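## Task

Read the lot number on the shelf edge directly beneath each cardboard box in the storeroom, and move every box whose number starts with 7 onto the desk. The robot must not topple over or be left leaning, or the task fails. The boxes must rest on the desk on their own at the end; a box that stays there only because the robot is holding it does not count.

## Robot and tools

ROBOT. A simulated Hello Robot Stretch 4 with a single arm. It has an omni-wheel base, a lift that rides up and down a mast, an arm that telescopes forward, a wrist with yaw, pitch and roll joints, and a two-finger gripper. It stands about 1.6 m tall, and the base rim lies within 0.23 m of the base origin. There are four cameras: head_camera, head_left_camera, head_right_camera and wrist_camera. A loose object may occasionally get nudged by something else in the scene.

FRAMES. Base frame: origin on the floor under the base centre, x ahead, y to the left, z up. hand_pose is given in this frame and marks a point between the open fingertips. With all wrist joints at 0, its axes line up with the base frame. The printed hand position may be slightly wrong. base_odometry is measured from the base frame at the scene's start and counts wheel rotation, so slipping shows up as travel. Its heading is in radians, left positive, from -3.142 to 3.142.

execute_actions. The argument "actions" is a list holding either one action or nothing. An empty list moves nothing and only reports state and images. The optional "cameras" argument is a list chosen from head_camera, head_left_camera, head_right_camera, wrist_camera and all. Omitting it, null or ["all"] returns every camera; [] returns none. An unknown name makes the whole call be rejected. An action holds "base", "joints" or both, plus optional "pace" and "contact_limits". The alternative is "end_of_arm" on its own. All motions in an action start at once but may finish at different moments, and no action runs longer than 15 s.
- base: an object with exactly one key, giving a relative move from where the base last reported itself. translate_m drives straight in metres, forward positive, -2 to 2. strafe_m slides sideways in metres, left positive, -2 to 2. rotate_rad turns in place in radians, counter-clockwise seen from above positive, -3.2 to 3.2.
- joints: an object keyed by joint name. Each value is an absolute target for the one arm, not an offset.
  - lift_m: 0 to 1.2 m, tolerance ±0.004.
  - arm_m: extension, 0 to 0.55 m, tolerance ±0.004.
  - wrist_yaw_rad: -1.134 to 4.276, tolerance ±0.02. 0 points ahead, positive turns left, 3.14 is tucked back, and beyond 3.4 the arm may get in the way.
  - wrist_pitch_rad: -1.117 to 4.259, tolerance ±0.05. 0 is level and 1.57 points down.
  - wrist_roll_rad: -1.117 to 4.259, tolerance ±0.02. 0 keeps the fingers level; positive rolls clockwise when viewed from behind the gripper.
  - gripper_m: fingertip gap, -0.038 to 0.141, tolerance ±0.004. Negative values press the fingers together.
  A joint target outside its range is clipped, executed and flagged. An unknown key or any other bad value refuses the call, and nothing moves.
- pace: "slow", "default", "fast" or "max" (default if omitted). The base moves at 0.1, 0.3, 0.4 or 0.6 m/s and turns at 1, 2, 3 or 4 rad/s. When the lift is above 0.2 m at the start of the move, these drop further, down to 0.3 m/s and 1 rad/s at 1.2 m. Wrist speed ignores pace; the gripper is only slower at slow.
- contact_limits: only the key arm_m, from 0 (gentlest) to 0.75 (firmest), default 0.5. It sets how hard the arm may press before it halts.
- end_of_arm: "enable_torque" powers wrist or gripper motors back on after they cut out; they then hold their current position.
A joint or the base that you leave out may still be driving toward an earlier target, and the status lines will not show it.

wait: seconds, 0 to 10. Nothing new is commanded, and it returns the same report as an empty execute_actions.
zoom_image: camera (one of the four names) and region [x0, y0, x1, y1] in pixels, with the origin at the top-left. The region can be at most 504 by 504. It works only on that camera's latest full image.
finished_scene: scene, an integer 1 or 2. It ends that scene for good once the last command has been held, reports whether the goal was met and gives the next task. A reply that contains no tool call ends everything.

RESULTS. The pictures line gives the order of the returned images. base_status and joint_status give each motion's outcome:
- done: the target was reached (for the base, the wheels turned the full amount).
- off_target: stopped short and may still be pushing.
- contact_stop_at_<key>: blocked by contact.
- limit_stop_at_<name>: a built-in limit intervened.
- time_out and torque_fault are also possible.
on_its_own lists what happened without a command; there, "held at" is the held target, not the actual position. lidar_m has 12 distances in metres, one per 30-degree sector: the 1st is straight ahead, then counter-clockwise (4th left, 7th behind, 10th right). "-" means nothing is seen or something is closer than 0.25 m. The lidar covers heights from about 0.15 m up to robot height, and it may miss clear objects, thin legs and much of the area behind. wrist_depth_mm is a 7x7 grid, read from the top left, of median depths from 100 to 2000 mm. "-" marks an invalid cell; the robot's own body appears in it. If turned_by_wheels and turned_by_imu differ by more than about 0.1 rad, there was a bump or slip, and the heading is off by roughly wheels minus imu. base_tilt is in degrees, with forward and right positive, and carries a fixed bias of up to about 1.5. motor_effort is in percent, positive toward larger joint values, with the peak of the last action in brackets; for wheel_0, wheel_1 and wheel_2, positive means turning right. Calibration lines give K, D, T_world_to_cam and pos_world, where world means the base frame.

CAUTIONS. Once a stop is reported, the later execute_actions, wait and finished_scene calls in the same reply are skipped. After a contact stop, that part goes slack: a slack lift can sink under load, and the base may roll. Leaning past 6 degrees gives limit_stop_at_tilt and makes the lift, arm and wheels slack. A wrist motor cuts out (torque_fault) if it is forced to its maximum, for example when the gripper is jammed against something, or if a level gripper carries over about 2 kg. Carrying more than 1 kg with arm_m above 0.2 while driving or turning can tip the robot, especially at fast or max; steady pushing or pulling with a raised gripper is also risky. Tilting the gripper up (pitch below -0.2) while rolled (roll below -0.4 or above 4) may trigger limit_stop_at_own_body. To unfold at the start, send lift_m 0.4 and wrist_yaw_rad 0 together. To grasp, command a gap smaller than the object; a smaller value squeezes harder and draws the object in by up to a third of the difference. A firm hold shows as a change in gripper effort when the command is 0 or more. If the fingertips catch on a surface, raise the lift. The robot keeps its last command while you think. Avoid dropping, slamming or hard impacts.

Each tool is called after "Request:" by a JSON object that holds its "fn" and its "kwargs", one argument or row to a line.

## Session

Request:
{"fn": "execute_actions", "kwargs": {
  "actions": []
}}

Scene clock: 0.00 s.
base_odometry: x=+0.000 y=+0.000 heading=+0.000 (m, m, rad; odometry frame)
turned_by_wheels: +0.000 (rad since the last result)
turned_by_imu: +0.000 (rad since the last result)
base_tilt: forward=+0.0 right=+0.3 (deg)
lidar_m: 0.77 0.98 2.22 1.19 0.77 0.70 0.73 0.89 1.95 2.06 0.80 0.74
base_status: not commanded
joint_positions: lift_m=+0.129 arm_m=-0.002 wrist_yaw_rad=+3.203 wrist_pitch_rad=-0.015 wrist_roll_rad=-0.003 gripper_m=+0.057
joint_status: not commanded
motor_effort: lift_m=+18 arm_m=-1 wrist_yaw_rad=-2 wrist_pitch_rad=-7 wrist_roll_rad=+2 gripper_m=-2 wheel_0=+0 wheel_1=+1 wheel_2=+0 (%)
hand_pose: x=-0.1244 y=+0.0696 z=+0.3111 quat_wxyz=(-0.031, +0.008, -0.001, +1.000) (m; base frame)
wrist_depth_mm: - 139 213 891 798 715 668 / - 108 139 878 798 732 668 / - 114 140 891 798 723 676 / 143 141 182 891 809 732 676 / 206 1138 1025 917 798 732 691 / 213 1160 198 891 201 723 691 / 212 300 778 - 778 683 676
pictures: head_camera, head_left_camera, head_right_camera, wrist_camera
camera_calibration (this result's frames):
wrist_camera: T_world_to_cam=[[-0.0723617, 0.996789, -0.0342749, -0.0622639], [-0.00614101, -0.0348096, -0.999375, 0.369203], [-0.99736, -0.072106, 0.00864017, 0.110091], [0, 0, 0, 1]] pos_world=[0.107562, 0.082854, 0.365886]
Images, in order (width x height): head_camera 420x560, head_left_camera 420x672, head_right_camera 420x672, wrist_camera 616x392.

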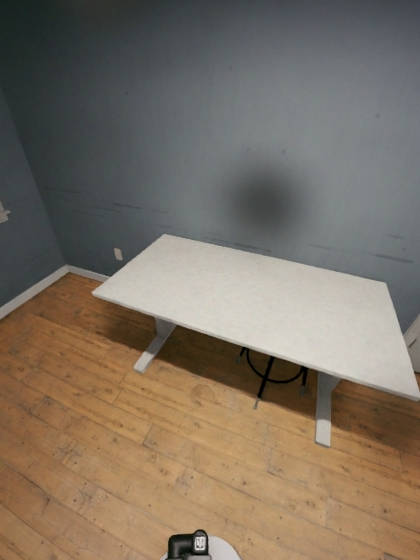

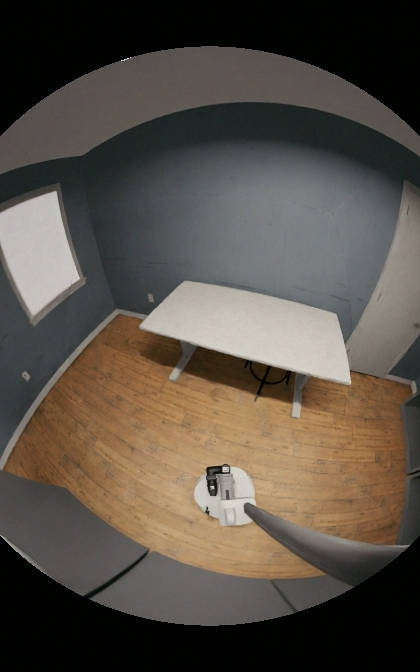

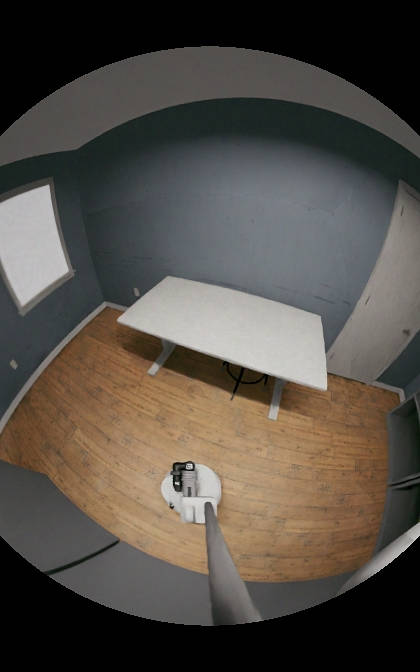

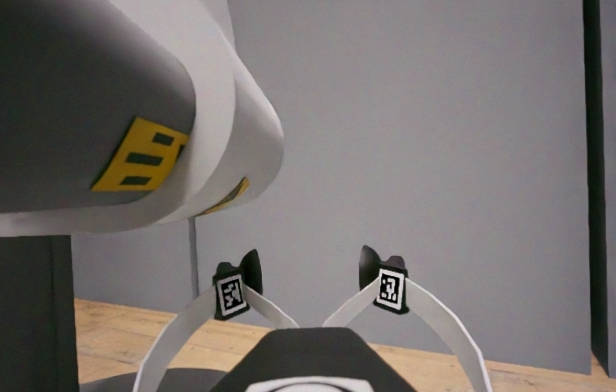

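Request:
{"fn": "execute_actions", "kwargs": {
  "actions": [
    {"base": {"rotate_rad": -1.927}, "joints": {"lift_m": 0.4, "wrist_yaw_rad": 0.2, "gripper_m": 0.135, "wrist_pitch_rad": 0.0}, "pace": "fast"}
  ]
}}

Scene clock: 23.53 s.
base_odometry: x=+0.000 y=+0.000 heading=-1.927 (m, m, rad; odometry frame)
turned_by_wheels: -1.927 (rad since the last result)
turned_by_imu: -1.963 (rad since the last result)
base_tilt: forward=+0.0 right=+0.4 (deg)
lidar_m: 2.03 2.10 0.77 0.73 0.79 1.15 2.23 1.01 0.74 0.71 0.75 1.08
base_status: done
joint_positions: lift_m=+0.400 arm_m=-0.002 wrist_yaw_rad=+0.200 wrist_pitch_rad=+0.002 wrist_roll_rad=-0.003 gripper_m=+0.135
joint_status: all done
motor_effort: lift_m=+21(23) arm_m=-1(1) wrist_yaw_rad=-2(5) wrist_pitch_rad=-6(7) wrist_roll_rad=+1(0) gripper_m=+0(3) wheel_0=-1(10) wheel_1=-2(11) wheel_2=-2(8) (%)
hand_pose: x=+0.4690 y=-0.0283 z=+0.5772 quat_wxyz=(+0.995, -0.002, +0.001, +0.100) (m; base frame)
wrist_depth_mm: 1808 - - 1921 1983 1863 1430 / 1808 - - - - 1921 1430 / 1756 - - - - - 1499 / 1756 - - - - - 1464 / 1756 - - - - - 1499 / 1708 1661 1576 1661 1537 1576 1464 / 1336 1308 1366 - 1281 1229 1229
pictures: head_camera, head_left_camera, head_right_camera, wrist_camera
camera_calibration (this result's frames):
wrist_camera: T_world_to_cam=[[0.209201, -0.977265, -0.034463, -0.100407], [-0.0157797, 0.0318645, -0.999368, 0.641765], [0.977745, 0.209613, -0.00875484, -0.215703], [0, 0, 0, 1]] pos_world=[0.242035, -0.0733594, 0.63601]
Images, in order (width x height): head_camera 420x560, head_left_camera 420x672, head_right_camera 420x672, wrist_camera 616x392.

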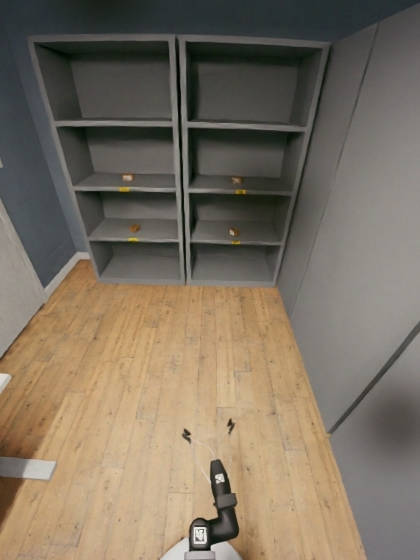

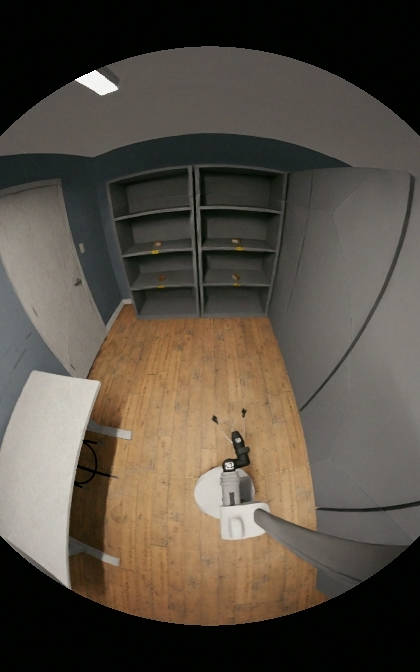

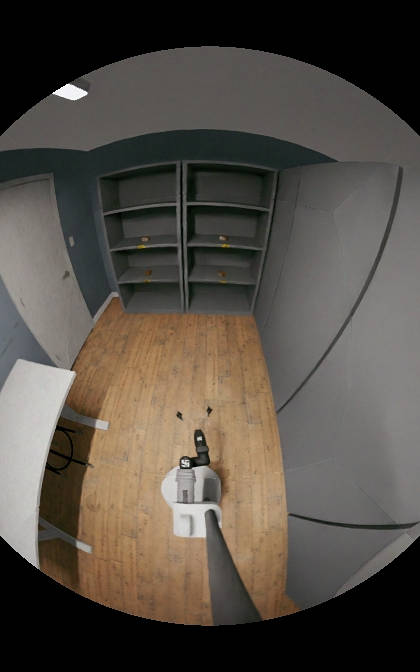

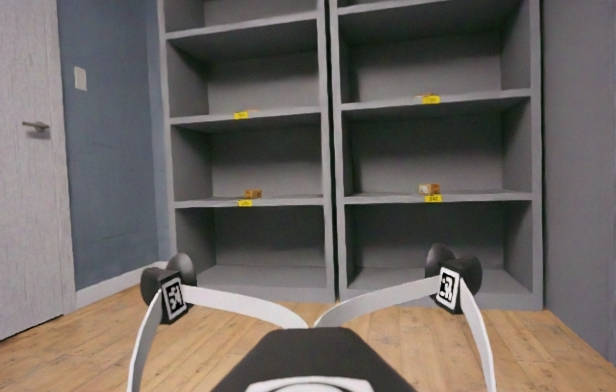

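Request:
{"fn": "execute_actions", "kwargs": {
  "actions": [
    {"base": {"translate_m": 0.9}, "joints": {"lift_m": 0.45, "wrist_yaw_rad": 0.25}, "pace": "max"}
  ],
  "cameras": ["head_camera", "wrist_camera"]
}}

Scene clock: 43.83 s.
base_odometry: x=-0.314 y=-0.843 heading=-1.927 (m, m, rad; odometry frame)
turned_by_wheels: +0.000 (rad since the last result)
turned_by_imu: +0.005 (rad since the last result)
base_tilt: forward=+0.0 right=+0.4 (deg)
lidar_m: 1.11 1.19 1.53 1.07 0.78 1.11 3.15 1.05 0.78 0.75 0.77 1.12
base_status: done
joint_positions: lift_m=+0.450 arm_m=-0.002 wrist_yaw_rad=+0.250 wrist_pitch_rad=+0.002 wrist_roll_rad=-0.003 gripper_m=+0.135
joint_status: all done
motor_effort: lift_m=+20(29) arm_m=-2(1) wrist_yaw_rad=-2(6) wrist_pitch_rad=-6(6) wrist_roll_rad=+1(3) gripper_m=+1(2) wheel_0=+0(9) wheel_1=+0(7) wheel_2=+0(15) (%)
hand_pose: x=+0.4700 y=-0.0133 z=+0.6273 quat_wxyz=(+0.992, -0.002, +0.001, +0.125) (m; base frame)
wrist_depth_mm: 1281 1499 1464 976 1308 1205 854 / 1255 1308 1182 946 1118 1160 1160 / 1308 1576 1537 960 1336 1281 1182 / 1308 1576 1576 960 1336 1229 1160 / 1308 1308 1499 1042 1281 904 891 / 1464 1397 1537 931 1336 1229 1205 / 1308 1229 1308 - 1255 1160 1138
pictures: head_camera, wrist_camera
camera_calibration (this result's frames):
wrist_camera: T_world_to_cam=[[0.257553, -0.96565, -0.0344625, -0.106845], [-0.0173099, 0.0310491, -0.999368, 0.692098], [0.966109, 0.257986, -0.00871853, -0.213323], [0, 0, 0, 1]] pos_world=[0.245591, -0.0696293, 0.686119]
Images, in order (width x height): head_camera 420x560, wrist_camera 616x392.

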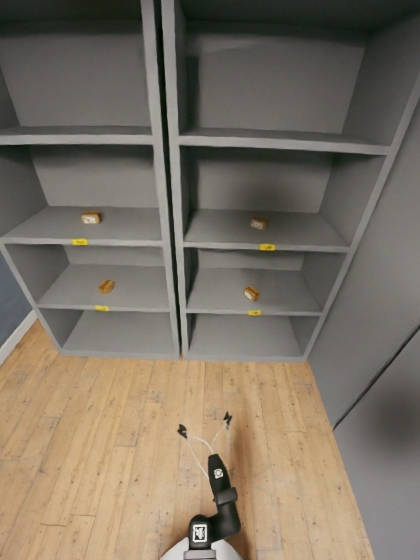

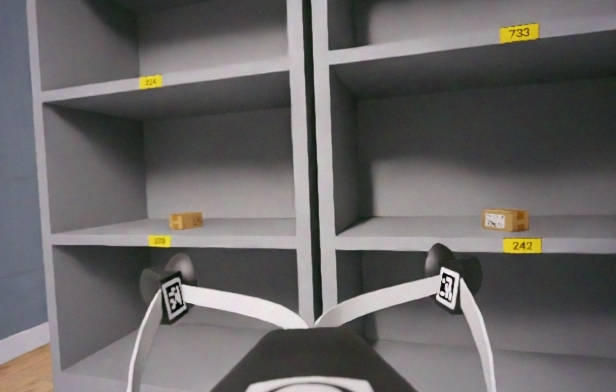

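Request:
{"fn": "zoom_image", "kwargs": {
  "camera": "wrist_camera",
  "region": [120, 60, 190, 105]
}}

Request:
{"fn": "zoom_image", "kwargs": {
  "camera": "wrist_camera",
  "region": [125, 205, 215, 260]
}}

Request:
{"fn": "zoom_image", "kwargs": {
  "camera": "head_camera",
  "region": [55, 200, 135, 260]
}}

Request:
{"fn": "zoom_image", "kwargs": {
  "camera": "head_camera",
  "region": [225, 200, 305, 260]
}}

Region (120, 60, 190, 105) of wrist_camera's 616x392 image, scaled by 7.200; it fills the top 324 rows of this view, and the rest is white.

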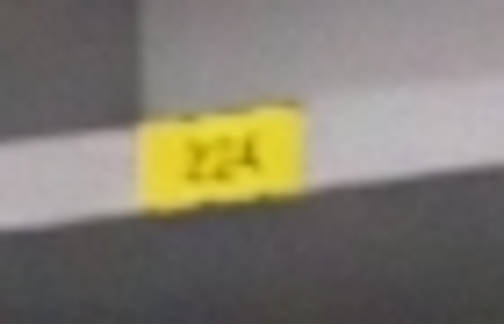

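Region (125, 205, 215, 260) of wrist_camera's 616x392 image, scaled by 5.600.

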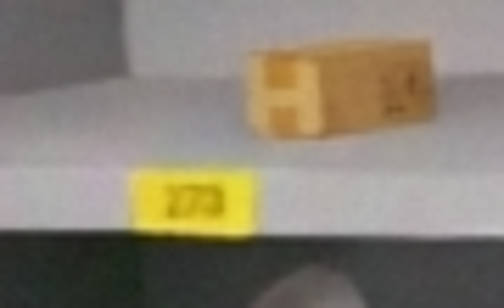

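Region (55, 200, 135, 260) of head_camera's 420x560 image, scaled by 6.300, with more detail than that image has; it fills the top 378 rows of this view, and the rest is white.

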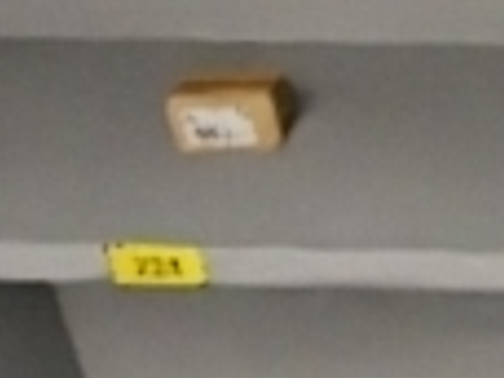

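Region (225, 200, 305, 260) of head_camera's 420x560 image, scaled by 6.300, with more detail than that image has; it fills the top 378 rows of this view, and the rest is white.

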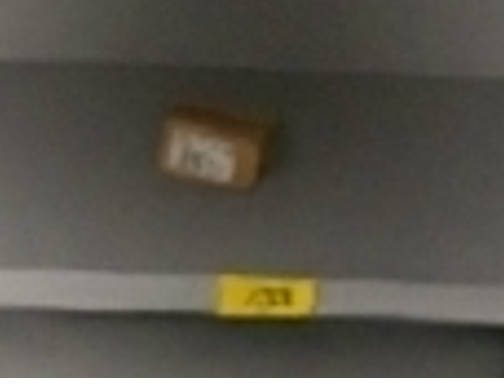

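Request:
{"fn": "execute_actions", "kwargs": {
  "actions": [
    {"base": {"rotate_rad": -0.035}, "joints": {"wrist_yaw_rad": 0.085, "lift_m": 0.48}, "pace": "max"}
  ],
  "cameras": ["head_camera", "wrist_camera"]
}}

Scene clock: 74.83 s.
base_odometry: x=-0.314 y=-0.843 heading=-1.963 (m, m, rad; odometry frame)
turned_by_wheels: -0.035 (rad since the last result)
turned_by_imu: -0.037 (rad since the last result)
base_tilt: forward=+0.1 right=+0.4 (deg)
lidar_m: 1.12 1.18 1.54 1.20 0.79 1.03 3.15 1.09 0.78 0.75 0.79 1.09
base_status: done
joint_positions: lift_m=+0.480 arm_m=-0.002 wrist_yaw_rad=+0.085 wrist_pitch_rad=+0.002 wrist_roll_rad=-0.003 gripper_m=+0.135
joint_status: all done
motor_effort: lift_m=+21(19) arm_m=-1(1) wrist_yaw_rad=-2(8) wrist_pitch_rad=-6(8) wrist_roll_rad=+2(2) gripper_m=-1(3) wheel_0=+0(6) wheel_1=-2(6) wheel_2=-2(4) (%)
hand_pose: x=+0.4638 y=-0.0625 z=+0.6573 quat_wxyz=(+0.999, -0.002, +0.001, +0.043) (m; base frame)
wrist_depth_mm: 1430 1430 946 1366 1366 1308 960 / 1118 1182 946 1098 1008 1060 931 / 1430 1430 1008 1397 1336 1308 1025 / 1464 1464 991 1366 1366 1336 1025 / 1255 1118 960 1281 1025 976 931 / 1430 1499 960 1118 1366 1366 1042 / 1308 1308 1255 - 1336 1229 1025
pictures: head_camera, wrist_camera
camera_calibration (this result's frames):
wrist_camera: T_world_to_cam=[[0.0956582, -0.994818, -0.0344615, -0.0784757], [-0.0118916, 0.0334757, -0.999369, 0.721122], [0.995343, 0.0960076, -0.00862778, -0.218058], [0, 0, 0, 1]] pos_world=[0.233124, -0.0812739, 0.716081]
Images, in order (width x height): head_camera 420x560, wrist_camera 616x392.

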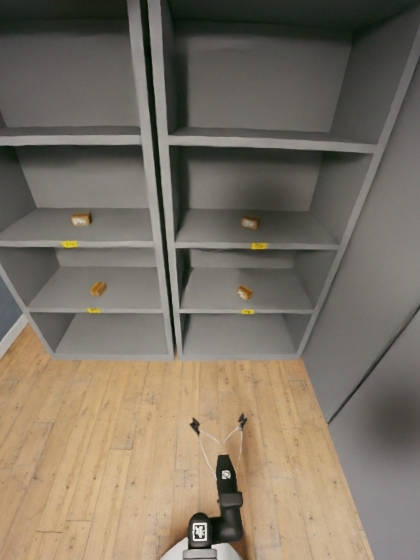

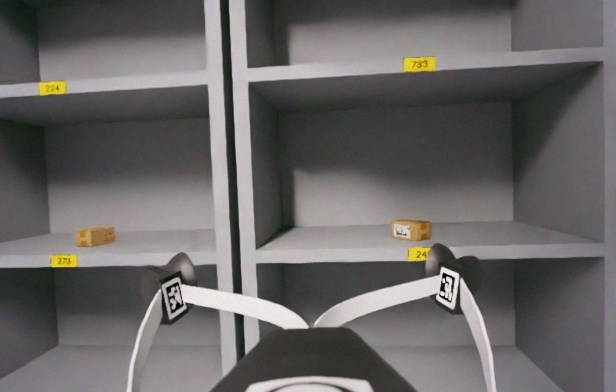

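Request:
{"fn": "zoom_image", "kwargs": {
  "camera": "wrist_camera",
  "region": [10, 65, 100, 110]
}}

Request:
{"fn": "zoom_image", "kwargs": {
  "camera": "wrist_camera",
  "region": [20, 235, 110, 285]
}}

Request:
{"fn": "zoom_image", "kwargs": {
  "camera": "head_camera",
  "region": [225, 205, 285, 255]
}}

Region (10, 65, 100, 110) of wrist_camera's 616x392 image, scaled by 5.600.

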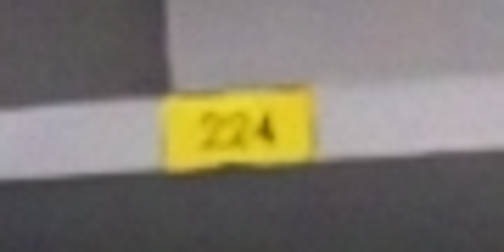

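Region (20, 235, 110, 285) of wrist_camera's 616x392 image, scaled by 5.600.

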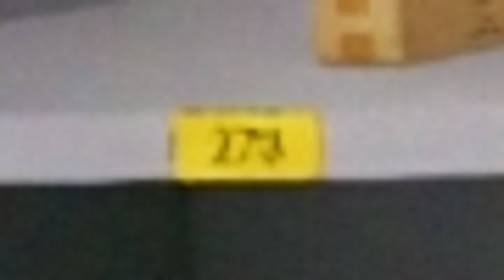

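Region (225, 205, 285, 255) of head_camera's 420x560 image, scaled by 8.400, with more detail than that image has.

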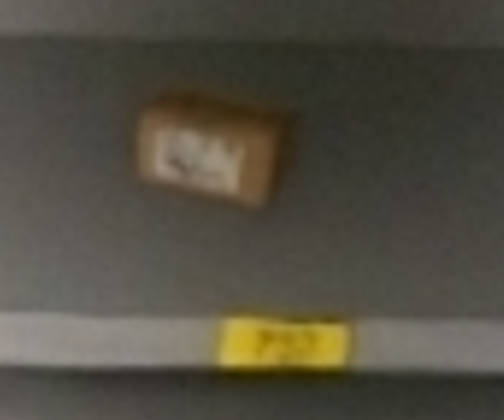

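Request:
{"fn": "execute_actions", "kwargs": {
  "actions": [
    {"base": {"translate_m": 0.58}, "joints": {"lift_m": 1.03, "wrist_yaw_rad": -0.3, "wrist_pitch_rad": 0.35, "gripper_m": 0.141}, "pace": "max"}
  ],
  "cameras": ["head_camera", "wrist_camera"]
}}

Scene clock: 137.97 s.
base_odometry: x=-0.535 y=-1.380 heading=-1.962 (m, m, rad; odometry frame)
turned_by_wheels: +0.000 (rad since the last result)
turned_by_imu: +0.003 (rad since the last result)
base_tilt: forward=+0.1 right=+0.4 (deg)
lidar_m: 0.54 0.58 0.80 1.44 1.27 1.15 3.82 1.07 0.80 0.75 0.78 0.58
base_status: done
joint_positions: lift_m=+1.030 arm_m=-0.002 wrist_yaw_rad=-0.300 wrist_pitch_rad=+0.352 wrist_roll_rad=-0.003 gripper_m=+0.141
joint_status: all done
motor_effort: lift_m=+20(27) arm_m=-1(2) wrist_yaw_rad=-1(9) wrist_pitch_rad=-5(6) wrist_roll_rad=+3(2) gripper_m=-1(2) wheel_0=+0(10) wheel_1=+1(9) wheel_2=+0(14) (%)
hand_pose: x=+0.4017 y=-0.1635 z=+1.1084 quat_wxyz=(+0.974, +0.025, +0.173, -0.147) (m; base frame)
wrist_depth_mm: 634 683 723 788 842 759 597 / 634 715 759 831 891 788 621 / 597 750 831 866 904 788 634 / 564 676 661 597 627 615 597 / 469 488 477 469 484 508 654 / 382 384 413 433 976 798 699 / 445 831 917 - 904 831 732
pictures: head_camera, wrist_camera
camera_calibration (this result's frames):
wrist_camera: T_world_to_cam=[[-0.29708, -0.954174, -0.0359889, 0.00864031], [-0.325194, 0.136542, -0.935738, 1.24681], [0.897771, -0.266286, -0.350855, 0.216566], [0, 0, 0, 1]] pos_world=[0.213594, -0.104329, 1.24298]
Images, in order (width x height): head_camera 420x560, wrist_camera 616x392.

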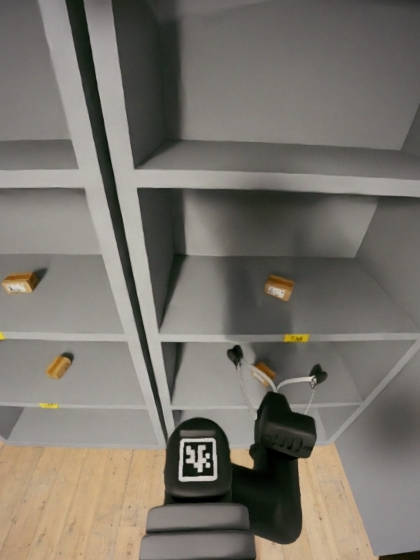

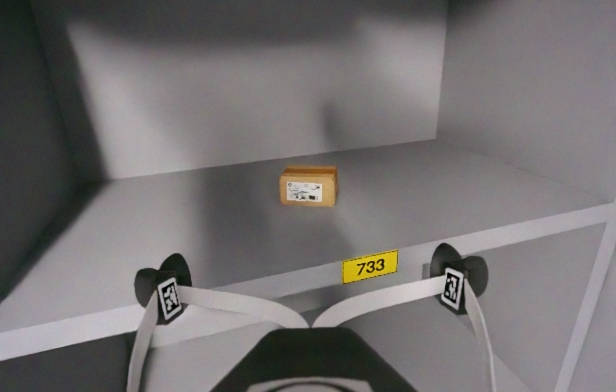

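Request:
{"fn": "zoom_image", "kwargs": {
  "camera": "wrist_camera",
  "region": [260, 150, 360, 225]
}}

Request:
{"fn": "zoom_image", "kwargs": {
  "camera": "head_camera",
  "region": [245, 260, 325, 350]
}}

Region (260, 150, 360, 225) of wrist_camera's 616x392 image, scaled by 5.040; it fills the top 378 rows of this view, and the rest is white.

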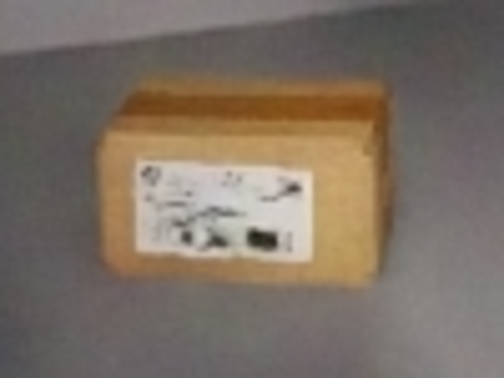

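Region (245, 260, 325, 350) of head_camera's 420x560 image, scaled by 5.600, with more detail than that image has.

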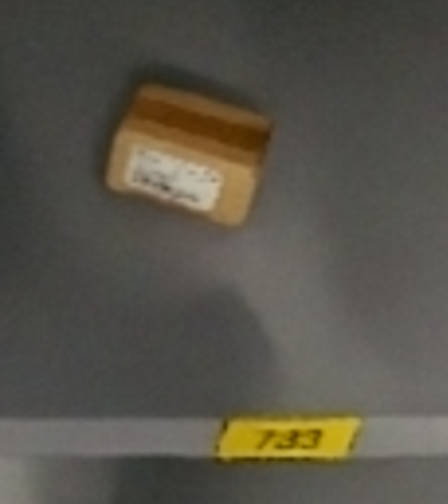

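Request:
{"fn": "execute_actions", "kwargs": {
  "actions": [
    {"base": {"strafe_m": -0.075}, "joints": {"lift_m": 1.015, "wrist_yaw_rad": -0.5, "arm_m": 0.385}, "pace": "fast", "contact_limits": {"arm_m": 0.2}}
  ],
  "cameras": ["head_camera", "wrist_camera"]
}}

Scene clock: 198.53 s.
base_odometry: x=-0.605 y=-1.351 heading=-1.962 (m, m, rad; odometry frame)
turned_by_wheels: +0.000 (rad since the last result)
turned_by_imu: -0.001 (rad since the last result)
base_tilt: forward=+0.1 right=+0.4 (deg)
lidar_m: 0.54 0.57 0.81 1.51 1.28 1.20 2.65 0.99 0.71 0.68 0.71 0.56
base_status: done
joint_positions: lift_m=+1.015 arm_m=+0.384 wrist_yaw_rad=-0.500 wrist_pitch_rad=+0.352 wrist_roll_rad=-0.003 gripper_m=+0.141
joint_status: all done
motor_effort: lift_m=+14(21) arm_m=+4(6) wrist_yaw_rad=-2(6) wrist_pitch_rad=-5(6) wrist_roll_rad=+3(2) gripper_m=+1(2) wheel_0=+0(8) wheel_1=+1(9) wheel_2=-1(2) (%)
contact_limits: arm_m 0.2
hand_pose: x=+0.7509 y=-0.2065 z=+1.0940 quat_wxyz=(+0.954, +0.042, +0.170, -0.243) (m; base frame)
wrist_depth_mm: 338 373 415 462 535 554 462 / 349 389 436 488 559 569 484 / 366 407 455 517 603 597 488 / 379 427 480 535 585 569 500 / 397 430 445 439 433 421 418 / 359 327 320 258 314 312 334 / 294 290 287 - 282 277 276
pictures: head_camera, wrist_camera
camera_calibration (this result's frames):
wrist_camera: T_world_to_cam=[[-0.480499, -0.876256, -0.0359889, 0.22468], [-0.291633, 0.19835, -0.935739, 1.34025], [0.827086, -0.439126, -0.350853, -0.0960277], [0, 0, 0, 1]] pos_world=[0.578243, -0.111131, 1.22852]
Images, in order (width x height): head_camera 420x560, wrist_camera 616x392.

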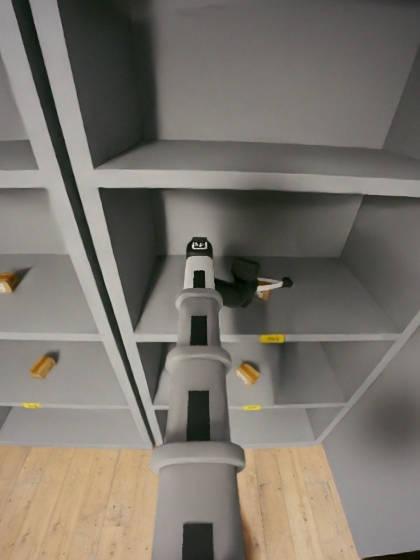

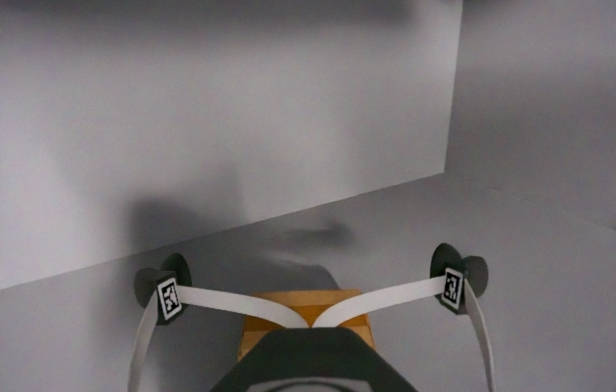

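Request:
{"fn": "execute_actions", "kwargs": {
  "actions": [
    {"joints": {"lift_m": 0.956, "arm_m": 0.396}, "contact_limits": {"arm_m": 0.2}}
  ],
  "cameras": ["wrist_camera"]
}}

Scene clock: 210.43 s.
base_odometry: x=-0.605 y=-1.351 heading=-1.962 (m, m, rad; odometry frame)
turned_by_wheels: +0.000 (rad since the last result)
turned_by_imu: -0.001 (rad since the last result)
base_tilt: forward=+0.1 right=+0.4 (deg)
lidar_m: 0.51 0.56 0.79 1.51 1.27 1.21 2.66 0.97 0.71 0.67 0.69 0.58
base_status: not commanded
joint_positions: lift_m=+0.956 arm_m=+0.395 wrist_yaw_rad=-0.500 wrist_pitch_rad=+0.352 wrist_roll_rad=-0.003 gripper_m=+0.141
joint_status: all done
motor_effort: lift_m=+14(12) arm_m=+4(5) wrist_yaw_rad=-1(2) wrist_pitch_rad=-8(7) wrist_roll_rad=+4(1) gripper_m=+2(1) wheel_0=+0(0) wheel_1=+1(1) wheel_2=-1(1) (%)
contact_limits: arm_m 0.2
hand_pose: x=+0.7618 y=-0.2065 z=+1.0350 quat_wxyz=(+0.954, +0.042, +0.170, -0.243) (m; base frame)
wrist_depth_mm: 330 364 402 452 521 544 462 / 342 377 421 477 554 574 480 / 355 397 449 504 574 574 488 / 373 407 442 442 436 427 421 / 342 336 330 229 304 315 310 / 266 242 216 204 214 231 248 / 217 215 219 - 215 206 205
pictures: wrist_camera
camera_calibration (this result's frames):
wrist_camera: T_world_to_cam=[[-0.480714, -0.876139, -0.035989, 0.227966], [-0.291599, 0.198429, -0.935733, 1.28824], [0.826973, -0.439325, -0.350869, -0.125742], [0, 0, 0, 1]] pos_world=[0.589222, -0.111137, 1.16954]
Images, in order (width x height): wrist_camera 616x392.

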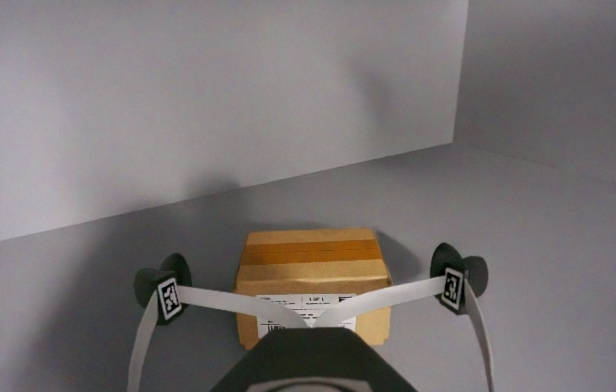

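Request:
{"fn": "execute_actions", "kwargs": {
  "actions": [
    {"joints": {"gripper_m": 0.045, "lift_m": 0.952}}
  ],
  "cameras": ["wrist_camera"]
}}

Scene clock: 229.53 s.
base_odometry: x=-0.605 y=-1.351 heading=-1.962 (m, m, rad; odometry frame)
turned_by_wheels: +0.000 (rad since the last result)
turned_by_imu: -0.001 (rad since the last result)
base_tilt: forward=+0.1 right=+0.4 (deg)
lidar_m: 0.52 0.57 0.80 1.51 1.27 1.19 2.64 1.00 0.71 0.68 0.72 0.57
base_status: not commanded
joint_positions: lift_m=+0.952 arm_m=+0.395 wrist_yaw_rad=-0.500 wrist_pitch_rad=+0.353 wrist_roll_rad=-0.003 gripper_m=+0.045
joint_status: all done
motor_effort: lift_m=+14(5) arm_m=+4(5) wrist_yaw_rad=-1(1) wrist_pitch_rad=-8(11) wrist_roll_rad=+2(2) gripper_m=-18(18) wheel_0=+0(0) wheel_1=+1(1) wheel_2=-1(1) (%)
hand_pose: x=+0.7617 y=-0.2065 z=+1.0307 quat_wxyz=(+0.954, +0.042, +0.171, -0.243) (m; base frame)
wrist_depth_mm: 332 364 402 452 517 554 466 / 343 379 424 477 549 574 477 / 357 397 445 504 569 574 484 / 370 407 439 430 424 413 407 / 334 329 306 212 222 306 304 / 258 246 191 191 190 226 240 / 211 202 208 - 204 201 199
pictures: wrist_camera
camera_calibration (this result's frames):
wrist_camera: T_world_to_cam=[[-0.480823, -0.876079, -0.0359869, 0.227882], [-0.292388, 0.198896, -0.935388, 1.28455], [0.826631, -0.439234, -0.351789, -0.125917], [0, 0, 0, 1]] pos_world=[0.589243, -0.111155, 1.16545]
Images, in order (width x height): wrist_camera 616x392.

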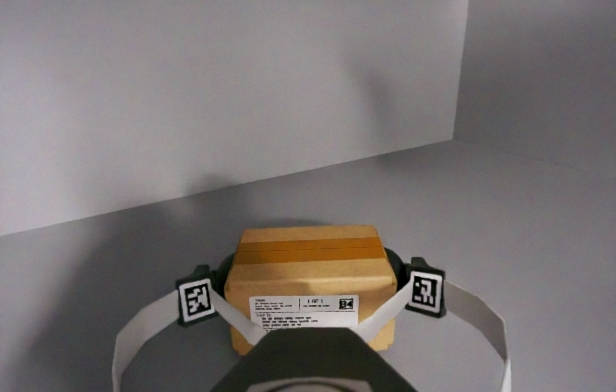

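Request:
{"fn": "execute_actions", "kwargs": {
  "actions": [
    {"joints": {"lift_m": 0.982}}
  ],
  "cameras": ["wrist_camera"]
}}

Scene clock: 242.77 s.
base_odometry: x=-0.605 y=-1.351 heading=-1.962 (m, m, rad; odometry frame)
turned_by_wheels: +0.000 (rad since the last result)
turned_by_imu: -0.001 (rad since the last result)
base_tilt: forward=+0.1 right=+0.4 (deg)
lidar_m: 0.53 0.57 0.79 1.51 1.27 1.21 2.64 0.99 0.71 0.68 0.71 0.57
base_status: not commanded
joint_positions: lift_m=+0.982 arm_m=+0.395 wrist_yaw_rad=-0.500 wrist_pitch_rad=+0.353 wrist_roll_rad=-0.003 gripper_m=+0.045
joint_status: all done
motor_effort: lift_m=+21(26) arm_m=+4(4) wrist_yaw_rad=-1(1) wrist_pitch_rad=-10(8) wrist_roll_rad=+2(2) gripper_m=-22(17) wheel_0=+0(0) wheel_1=+1(1) wheel_2=-1(1) (%)
hand_pose: x=+0.7617 y=-0.2065 z=+1.0600 quat_wxyz=(+0.954, +0.042, +0.171, -0.243) (m; base frame)
wrist_depth_mm: 330 364 404 455 517 549 462 / 342 379 421 477 549 580 480 / 355 394 445 504 585 591 488 / 373 413 459 504 496 488 477 / 370 384 359 212 222 359 355 / 304 290 190 191 190 265 282 / 250 239 245 - 240 236 235
pictures: wrist_camera
camera_calibration (this result's frames):
wrist_camera: T_world_to_cam=[[-0.480831, -0.876075, -0.0359863, 0.228944], [-0.29258, 0.199001, -0.935305, 1.31203], [0.826558, -0.439195, -0.352008, -0.115291], [0, 0, 0, 1]] pos_world=[0.589252, -0.111159, 1.1948]
Images, in order (width x height): wrist_camera 616x392.

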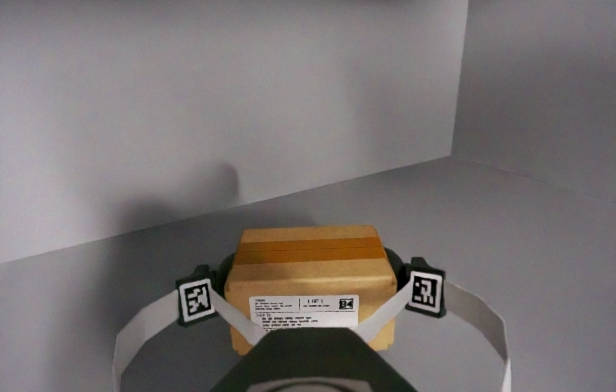

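Request:
{"fn": "execute_actions", "kwargs": {
  "actions": [
    {"base": {"translate_m": -1.3}, "joints": {"arm_m": 0.0}, "pace": "fast"}
  ],
  "cameras": ["head_left_camera"]
}}

Scene clock: 250.90 s.
base_odometry: x=-0.108 y=-0.149 heading=-1.963 (m, m, rad; odometry frame)
turned_by_wheels: +0.000 (rad since the last result)
turned_by_imu: -0.011 (rad since the last result)
base_tilt: forward=+0.1 right=+0.4 (deg)
lidar_m: 1.84 1.91 0.82 0.78 0.82 1.17 2.40 0.99 0.70 0.67 0.70 0.96
base_status: done
joint_positions: lift_m=+0.982 arm_m=+0.001 wrist_yaw_rad=-0.500 wrist_pitch_rad=+0.354 wrist_roll_rad=-0.003 gripper_m=+0.045
joint_status: all done
motor_effort: lift_m=+21(21) arm_m=-4(5) wrist_yaw_rad=-1(3) wrist_pitch_rad=-9(10) wrist_roll_rad=+3(1) gripper_m=-18(17) wheel_0=+0(2) wheel_1=+0(8) wheel_2=-1(11) (%)
hand_pose: x=+0.3672 y=-0.2065 z=+1.0600 quat_wxyz=(+0.954, +0.042, +0.171, -0.243) (m; base frame)
wrist_depth_mm: 1618 1863 1661 1078 778 603 504 / 1708 1863 1756 1160 809 627 535 / 1808 1983 1921 1229 854 654 549 / 1661 1983 1921 1308 891 676 559 / 1576 - - 213 223 699 569 / 1756 1708 190 191 190 683 591 / 1576 1499 1576 - 960 778 609
pictures: head_left_camera
Images, in order (width x height): head_left_camera 420x672.

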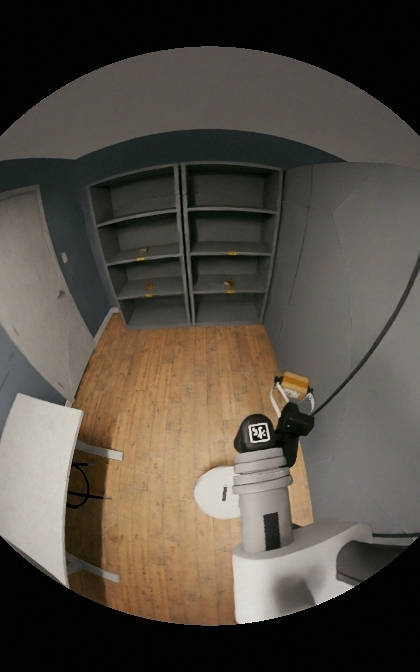

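Request:
{"fn": "execute_actions", "kwargs": {
  "actions": [
    {"base": {"rotate_rad": 1.555}, "joints": {"lift_m": 0.76, "wrist_yaw_rad": 0.0, "arm_m": 0.2}, "pace": "default"}
  ],
  "cameras": ["head_camera", "wrist_camera"]
}}

Scene clock: 260.27 s.
base_odometry: x=-0.108 y=-0.149 heading=-0.408 (m, m, rad; odometry frame)
turned_by_wheels: +1.555 (rad since the last result)
turned_by_imu: +1.581 (rad since the last result)
base_tilt: forward=+0.1 right=+0.4 (deg)
lidar_m: 0.78 0.82 1.14 2.40 0.97 0.70 0.66 0.69 0.99 1.85 1.93 0.83
base_status: done
joint_positions: lift_m=+0.760 arm_m=+0.199 wrist_yaw_rad=+0.000 wrist_pitch_rad=+0.353 wrist_roll_rad=-0.003 gripper_m=+0.045
joint_status: all done
motor_effort: lift_m=+14(21) arm_m=+4(6) wrist_yaw_rad=-2(6) wrist_pitch_rad=-11(9) wrist_roll_rad=+2(1) gripper_m=-19(20) wheel_0=+0(6) wheel_1=+0(6) wheel_2=-2(7) (%)
hand_pose: x=+0.6408 y=-0.0874 z=+0.8386 quat_wxyz=(+0.984, -0.002, +0.176, +0.000) (m; base frame)
wrist_depth_mm: 1060 1060 1078 1078 1078 1098 1078 / 1098 1118 1118 1160 1118 1138 1138 / 1138 1078 1060 1008 976 1182 1205 / 691 668 654 640 621 1255 1281 / 492 480 445 213 222 452 1336 / 1397 427 191 191 190 1336 1430 / 1255 1205 1182 - 1205 1182 1182
pictures: head_camera, wrist_camera
camera_calibration (this result's frames):
wrist_camera: T_world_to_cam=[[-0.00175499, -0.999351, -0.0359903, -0.0505714], [-0.352209, 0.0343019, -0.935292, 1.06969], [0.93592, 0.0110347, -0.352041, -0.0716922], [0, 0, 0, 1]] pos_world=[0.443764, -0.0864398, 0.973413]
Images, in order (width x height): head_camera 420x560, wrist_camera 616x392.

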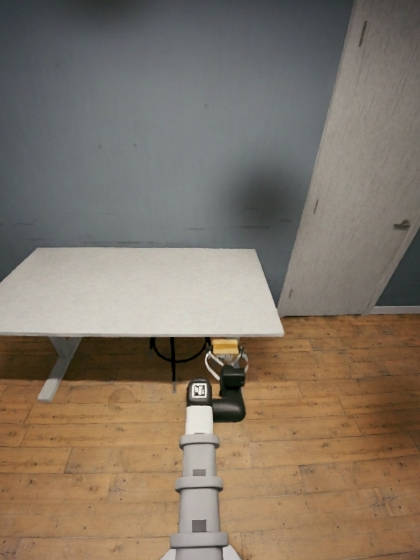

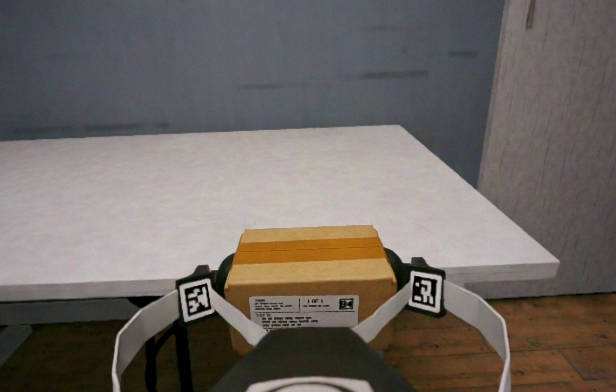

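Request:
{"fn": "execute_actions", "kwargs": {
  "actions": [
    {"base": {"strafe_m": 0.35}, "joints": {"lift_m": 0.705, "arm_m": 0.545}, "pace": "fast", "contact_limits": {"arm_m": 0.2}}
  ],
  "cameras": ["head_camera", "wrist_camera"]
}}

Scene clock: 272.50 s.
base_odometry: x=+0.031 y=+0.172 heading=-0.408 (m, m, rad; odometry frame)
turned_by_wheels: +0.000 (rad since the last result)
turned_by_imu: -0.001 (rad since the last result)
base_tilt: forward=+0.0 right=+0.4 (deg)
lidar_m: 0.78 0.82 2.11 2.06 0.98 0.71 0.67 0.71 0.98 2.20 2.24 0.82
base_status: done
joint_positions: lift_m=+0.705 arm_m=+0.544 wrist_yaw_rad=+0.000 wrist_pitch_rad=+0.353 wrist_roll_rad=-0.003 gripper_m=+0.045
joint_status: all done
motor_effort: lift_m=+14(20) arm_m=+5(4) wrist_yaw_rad=-2(3) wrist_pitch_rad=-9(11) wrist_roll_rad=+3(2) gripper_m=-17(19) wheel_0=+1(13) wheel_1=-3(9) wheel_2=-1(1) (%)
contact_limits: arm_m 0.2
hand_pose: x=+0.9858 y=-0.0874 z=+0.7836 quat_wxyz=(+0.984, -0.002, +0.176, +0.000) (m; base frame)
wrist_depth_mm: 741 732 741 750 750 759 759 / 768 768 778 809 788 809 798 / 788 798 820 778 750 715 699 / 530 512 504 492 480 469 462 / 377 373 347 212 222 347 340 / 294 281 190 191 190 256 273 / 240 230 236 - 232 229 227
pictures: head_camera, wrist_camera
camera_calibration (this result's frames):
wrist_camera: T_world_to_cam=[[-0.00179498, -0.999351, -0.0359904, -0.0519181], [-0.352136, 0.0343169, -0.935319, 1.13969], [0.935947, 0.0109947, -0.351969, -0.414024], [0, 0, 0, 1]] pos_world=[0.788738, -0.086443, 0.918382]
Images, in order (width x height): head_camera 420x560, wrist_camera 616x392.

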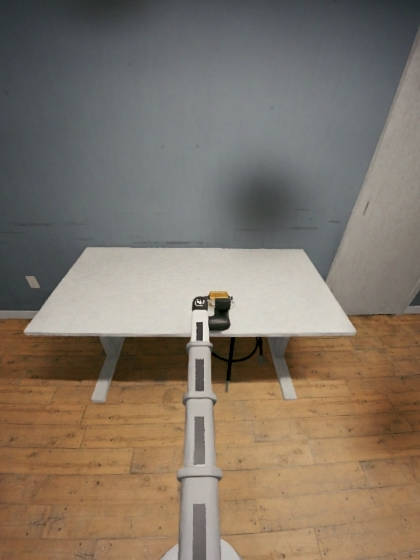

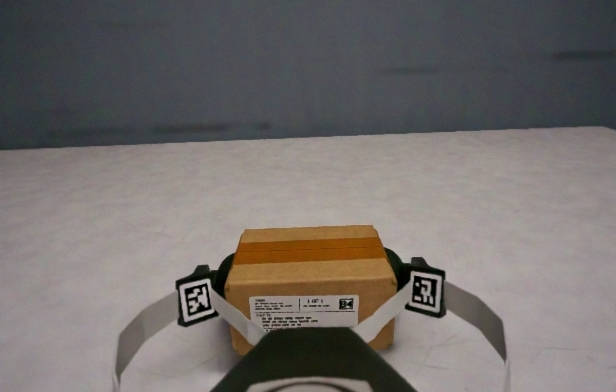

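Request:
{"fn": "execute_actions", "kwargs": {
  "actions": [
    {"joints": {"lift_m": 0.684}, "pace": "slow"}
  ],
  "cameras": []
}}

Request:
{"fn": "execute_actions", "kwargs": {
  "actions": [
    {"joints": {"gripper_m": 0.135}}
  ],
  "cameras": ["wrist_camera"]
}}

Scene clock: 281.13 s.
base_odometry: x=+0.031 y=+0.172 heading=-0.408 (m, m, rad; odometry frame)
turned_by_wheels: +0.000 (rad since the last result)
turned_by_imu: -0.001 (rad since the last result)
base_tilt: forward=+0.1 right=+0.4 (deg)
lidar_m: 0.79 0.83 2.10 2.06 0.99 0.69 0.67 0.68 0.97 2.20 2.25 0.82
base_status: not commanded
joint_positions: lift_m=+0.684 arm_m=+0.544 wrist_yaw_rad=+0.000 wrist_pitch_rad=+0.353 wrist_roll_rad=-0.003 gripper_m=+0.045
joint_status: all done
motor_effort: lift_m=+14(21) arm_m=+4(4) wrist_yaw_rad=-2(2) wrist_pitch_rad=-10(9) wrist_roll_rad=+3(0) gripper_m=-19(17) wheel_0=+1(1) wheel_1=-3(3) wheel_2=-1(1) (%)
hand_pose: x=+0.9858 y=-0.0874 z=+0.7627 quat_wxyz=(+0.984, -0.002, +0.176, +0.000) (m; base frame)
wrist_depth_mm: 732 732 741 759 750 759 768 / 768 778 788 798 798 809 820 / 778 741 707 683 661 640 621 / 466 452 442 433 424 418 413 / 334 329 309 212 223 307 303 / 262 249 190 191 191 227 242 / 215 205 210 - 205 202 201
pictures: none
No camera images: the call's "cameras" was empty. Leave "cameras" out to get every camera's image.

Scene clock: 283.00 s.
base_odometry: x=+0.031 y=+0.172 heading=-0.408 (m, m, rad; odometry frame)
turned_by_wheels: +0.000 (rad since the last result)
turned_by_imu: +0.000 (rad since the last result)
base_tilt: forward=+0.1 right=+0.4 (deg)
lidar_m: 0.80 0.82 2.11 2.05 0.96 0.71 0.66 0.72 0.97 2.21 2.27 0.81
base_status: not commanded
joint_positions: lift_m=+0.684 arm_m=+0.544 wrist_yaw_rad=+0.000 wrist_pitch_rad=+0.353 wrist_roll_rad=-0.003 gripper_m=+0.135
joint_status: all done
motor_effort: lift_m=+14(14) arm_m=+4(4) wrist_yaw_rad=-2(2) wrist_pitch_rad=-6(10) wrist_roll_rad=+2(3) gripper_m=+1(18) wheel_0=+1(1) wheel_1=-3(3) wheel_2=-1(1) (%)
hand_pose: x=+0.9859 y=-0.0874 z=+0.7629 quat_wxyz=(+0.984, -0.002, +0.175, +0.000) (m; base frame)
wrist_depth_mm: 732 732 741 750 759 768 759 / 778 778 788 788 798 798 809 / 778 750 715 691 668 647 621 / 469 462 445 436 430 421 413 / 336 334 310 225 285 309 306 / 263 240 213 203 213 235 245 / 215 213 218 - 212 203 202
pictures: wrist_camera
camera_calibration (this result's frames):
wrist_camera: T_world_to_cam=[[-0.00176816, -0.999351, -0.0359921, -0.0526896], [-0.351434, 0.0343173, -0.935583, 1.11983], [0.936211, 0.0109946, -0.351267, -0.422193], [0, 0, 0, 1]] pos_world=[0.788715, -0.086443, 0.897495]
Images, in order (width x height): wrist_camera 616x392.

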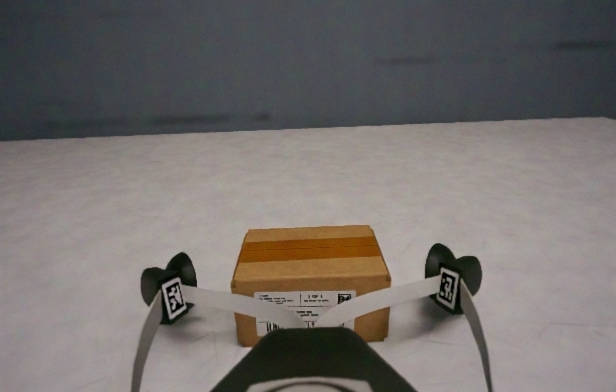

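Request:
{"fn": "execute_actions", "kwargs": {
  "actions": [
    {"joints": {"lift_m": 0.7, "arm_m": 0.25}, "pace": "max"}
  ],
  "cameras": ["head_camera"]
}}

Request:
{"fn": "execute_actions", "kwargs": {
  "actions": [
    {"base": {"strafe_m": 1.54}, "joints": {"lift_m": 0.25, "arm_m": 0.0, "wrist_yaw_rad": 3.1, "wrist_pitch_rad": 0.0, "gripper_m": 0.1}, "pace": "max"}
  ]
}}

Scene clock: 296.93 s.
base_odometry: x=+0.031 y=+0.172 heading=-0.408 (m, m, rad; odometry frame)
turned_by_wheels: +0.000 (rad since the last result)
turned_by_imu: -0.001 (rad since the last result)
base_tilt: forward=+0.1 right=+0.4 (deg)
lidar_m: 0.79 0.82 2.12 2.05 0.98 0.70 0.67 0.70 0.99 2.20 2.27 0.82
base_status: not commanded
joint_positions: lift_m=+0.700 arm_m=+0.251 wrist_yaw_rad=+0.000 wrist_pitch_rad=+0.352 wrist_roll_rad=-0.003 gripper_m=+0.135
joint_status: all done
motor_effort: lift_m=+20(19) arm_m=-4(5) wrist_yaw_rad=+0(3) wrist_pitch_rad=-7(8) wrist_roll_rad=+2(1) gripper_m=+1(2) wheel_0=+1(1) wheel_1=-3(3) wheel_2=-1(1) (%)
hand_pose: x=+0.6924 y=-0.0875 z=+0.7784 quat_wxyz=(+0.985, -0.002, +0.175, +0.000) (m; base frame)
wrist_depth_mm: 1008 1025 1025 1025 1008 1025 1042 / 1060 1060 1078 1078 1118 1098 1098 / 854 820 788 759 741 699 683 / 517 508 496 480 469 462 455 / 370 364 366 373 364 362 373 / 1336 1308 1308 603 627 891 1255 / 1060 1160 1182 - 1118 904 1098
pictures: head_camera
Images, in order (width x height): head_camera 420x560.

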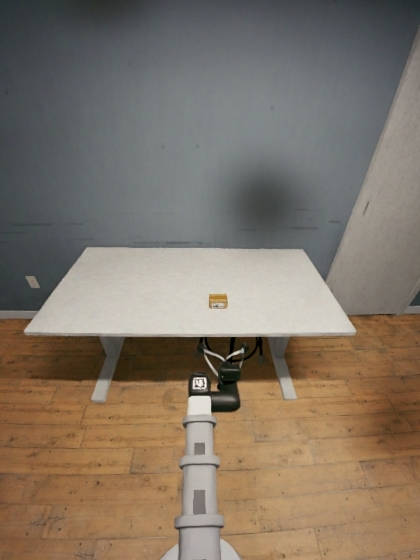

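Scene clock: 301.67 s.
base_odometry: x=+0.642 y=+1.586 heading=-0.408 (m, m, rad; odometry frame)
turned_by_wheels: +0.000 (rad since the last result)
turned_by_imu: +0.003 (rad since the last result)
base_tilt: forward=+0.2 right=+0.5 (deg)
lidar_m: 1.56 0.73 0.56 0.52 0.53 0.76 2.11 0.85 0.98 2.67 1.15 1.08
base_status: done
joint_positions: lift_m=+0.250 arm_m=+0.001 wrist_yaw_rad=+3.100 wrist_pitch_rad=+0.003 wrist_roll_rad=-0.003 gripper_m=+0.100
joint_status: all done
motor_effort: lift_m=+15(21) arm_m=-4(7) wrist_yaw_rad=-1(9) wrist_pitch_rad=-7(12) wrist_roll_rad=+2(1) gripper_m=+0(1) wheel_0=+0(13) wheel_1=-2(13) wheel_2=-1(2) (%)
hand_pose: x=-0.1129 y=+0.0994 z=+0.4277 quat_wxyz=(+0.021, -0.001, -0.002, +1.000) (m; base frame)
wrist_depth_mm: - 143 - - 1499 831 597 / - 132 - - 1537 842 597 / 106 143 223 - 1576 866 603 / 141 146 - - 1618 854 603 / 854 - - - 1618 866 615 / 854 1205 205 1366 1160 831 621 / 831 976 1060 - 1008 809 621
pictures: head_camera, head_left_camera, head_right_camera, wrist_camera
camera_calibration (this result's frames):
wrist_camera: T_world_to_cam=[[0.0312184, 0.998918, -0.0344682, -0.0755899], [0.00777262, -0.0347266, -0.999367, 0.488355], [-0.999482, 0.0309308, -0.00884832, 0.119683], [0, 0, 0, 1]] pos_world=[0.118185, 0.0887651, 0.486499]
Images, in order (width x height): head_camera 420x560, head_left_camera 420x672, head_right_camera 420x672, wrist_camera 616x392.

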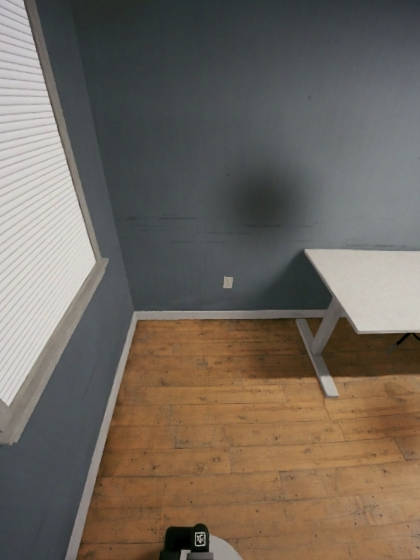

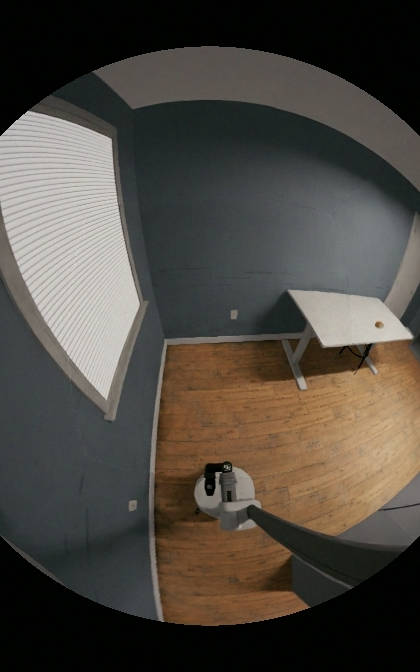

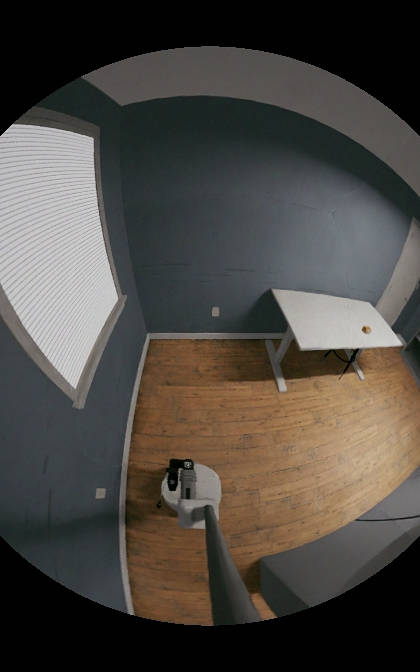

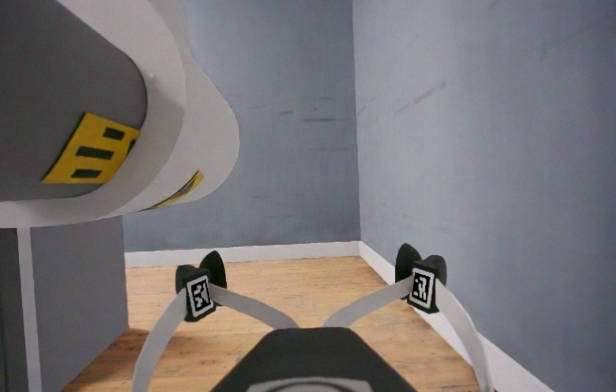

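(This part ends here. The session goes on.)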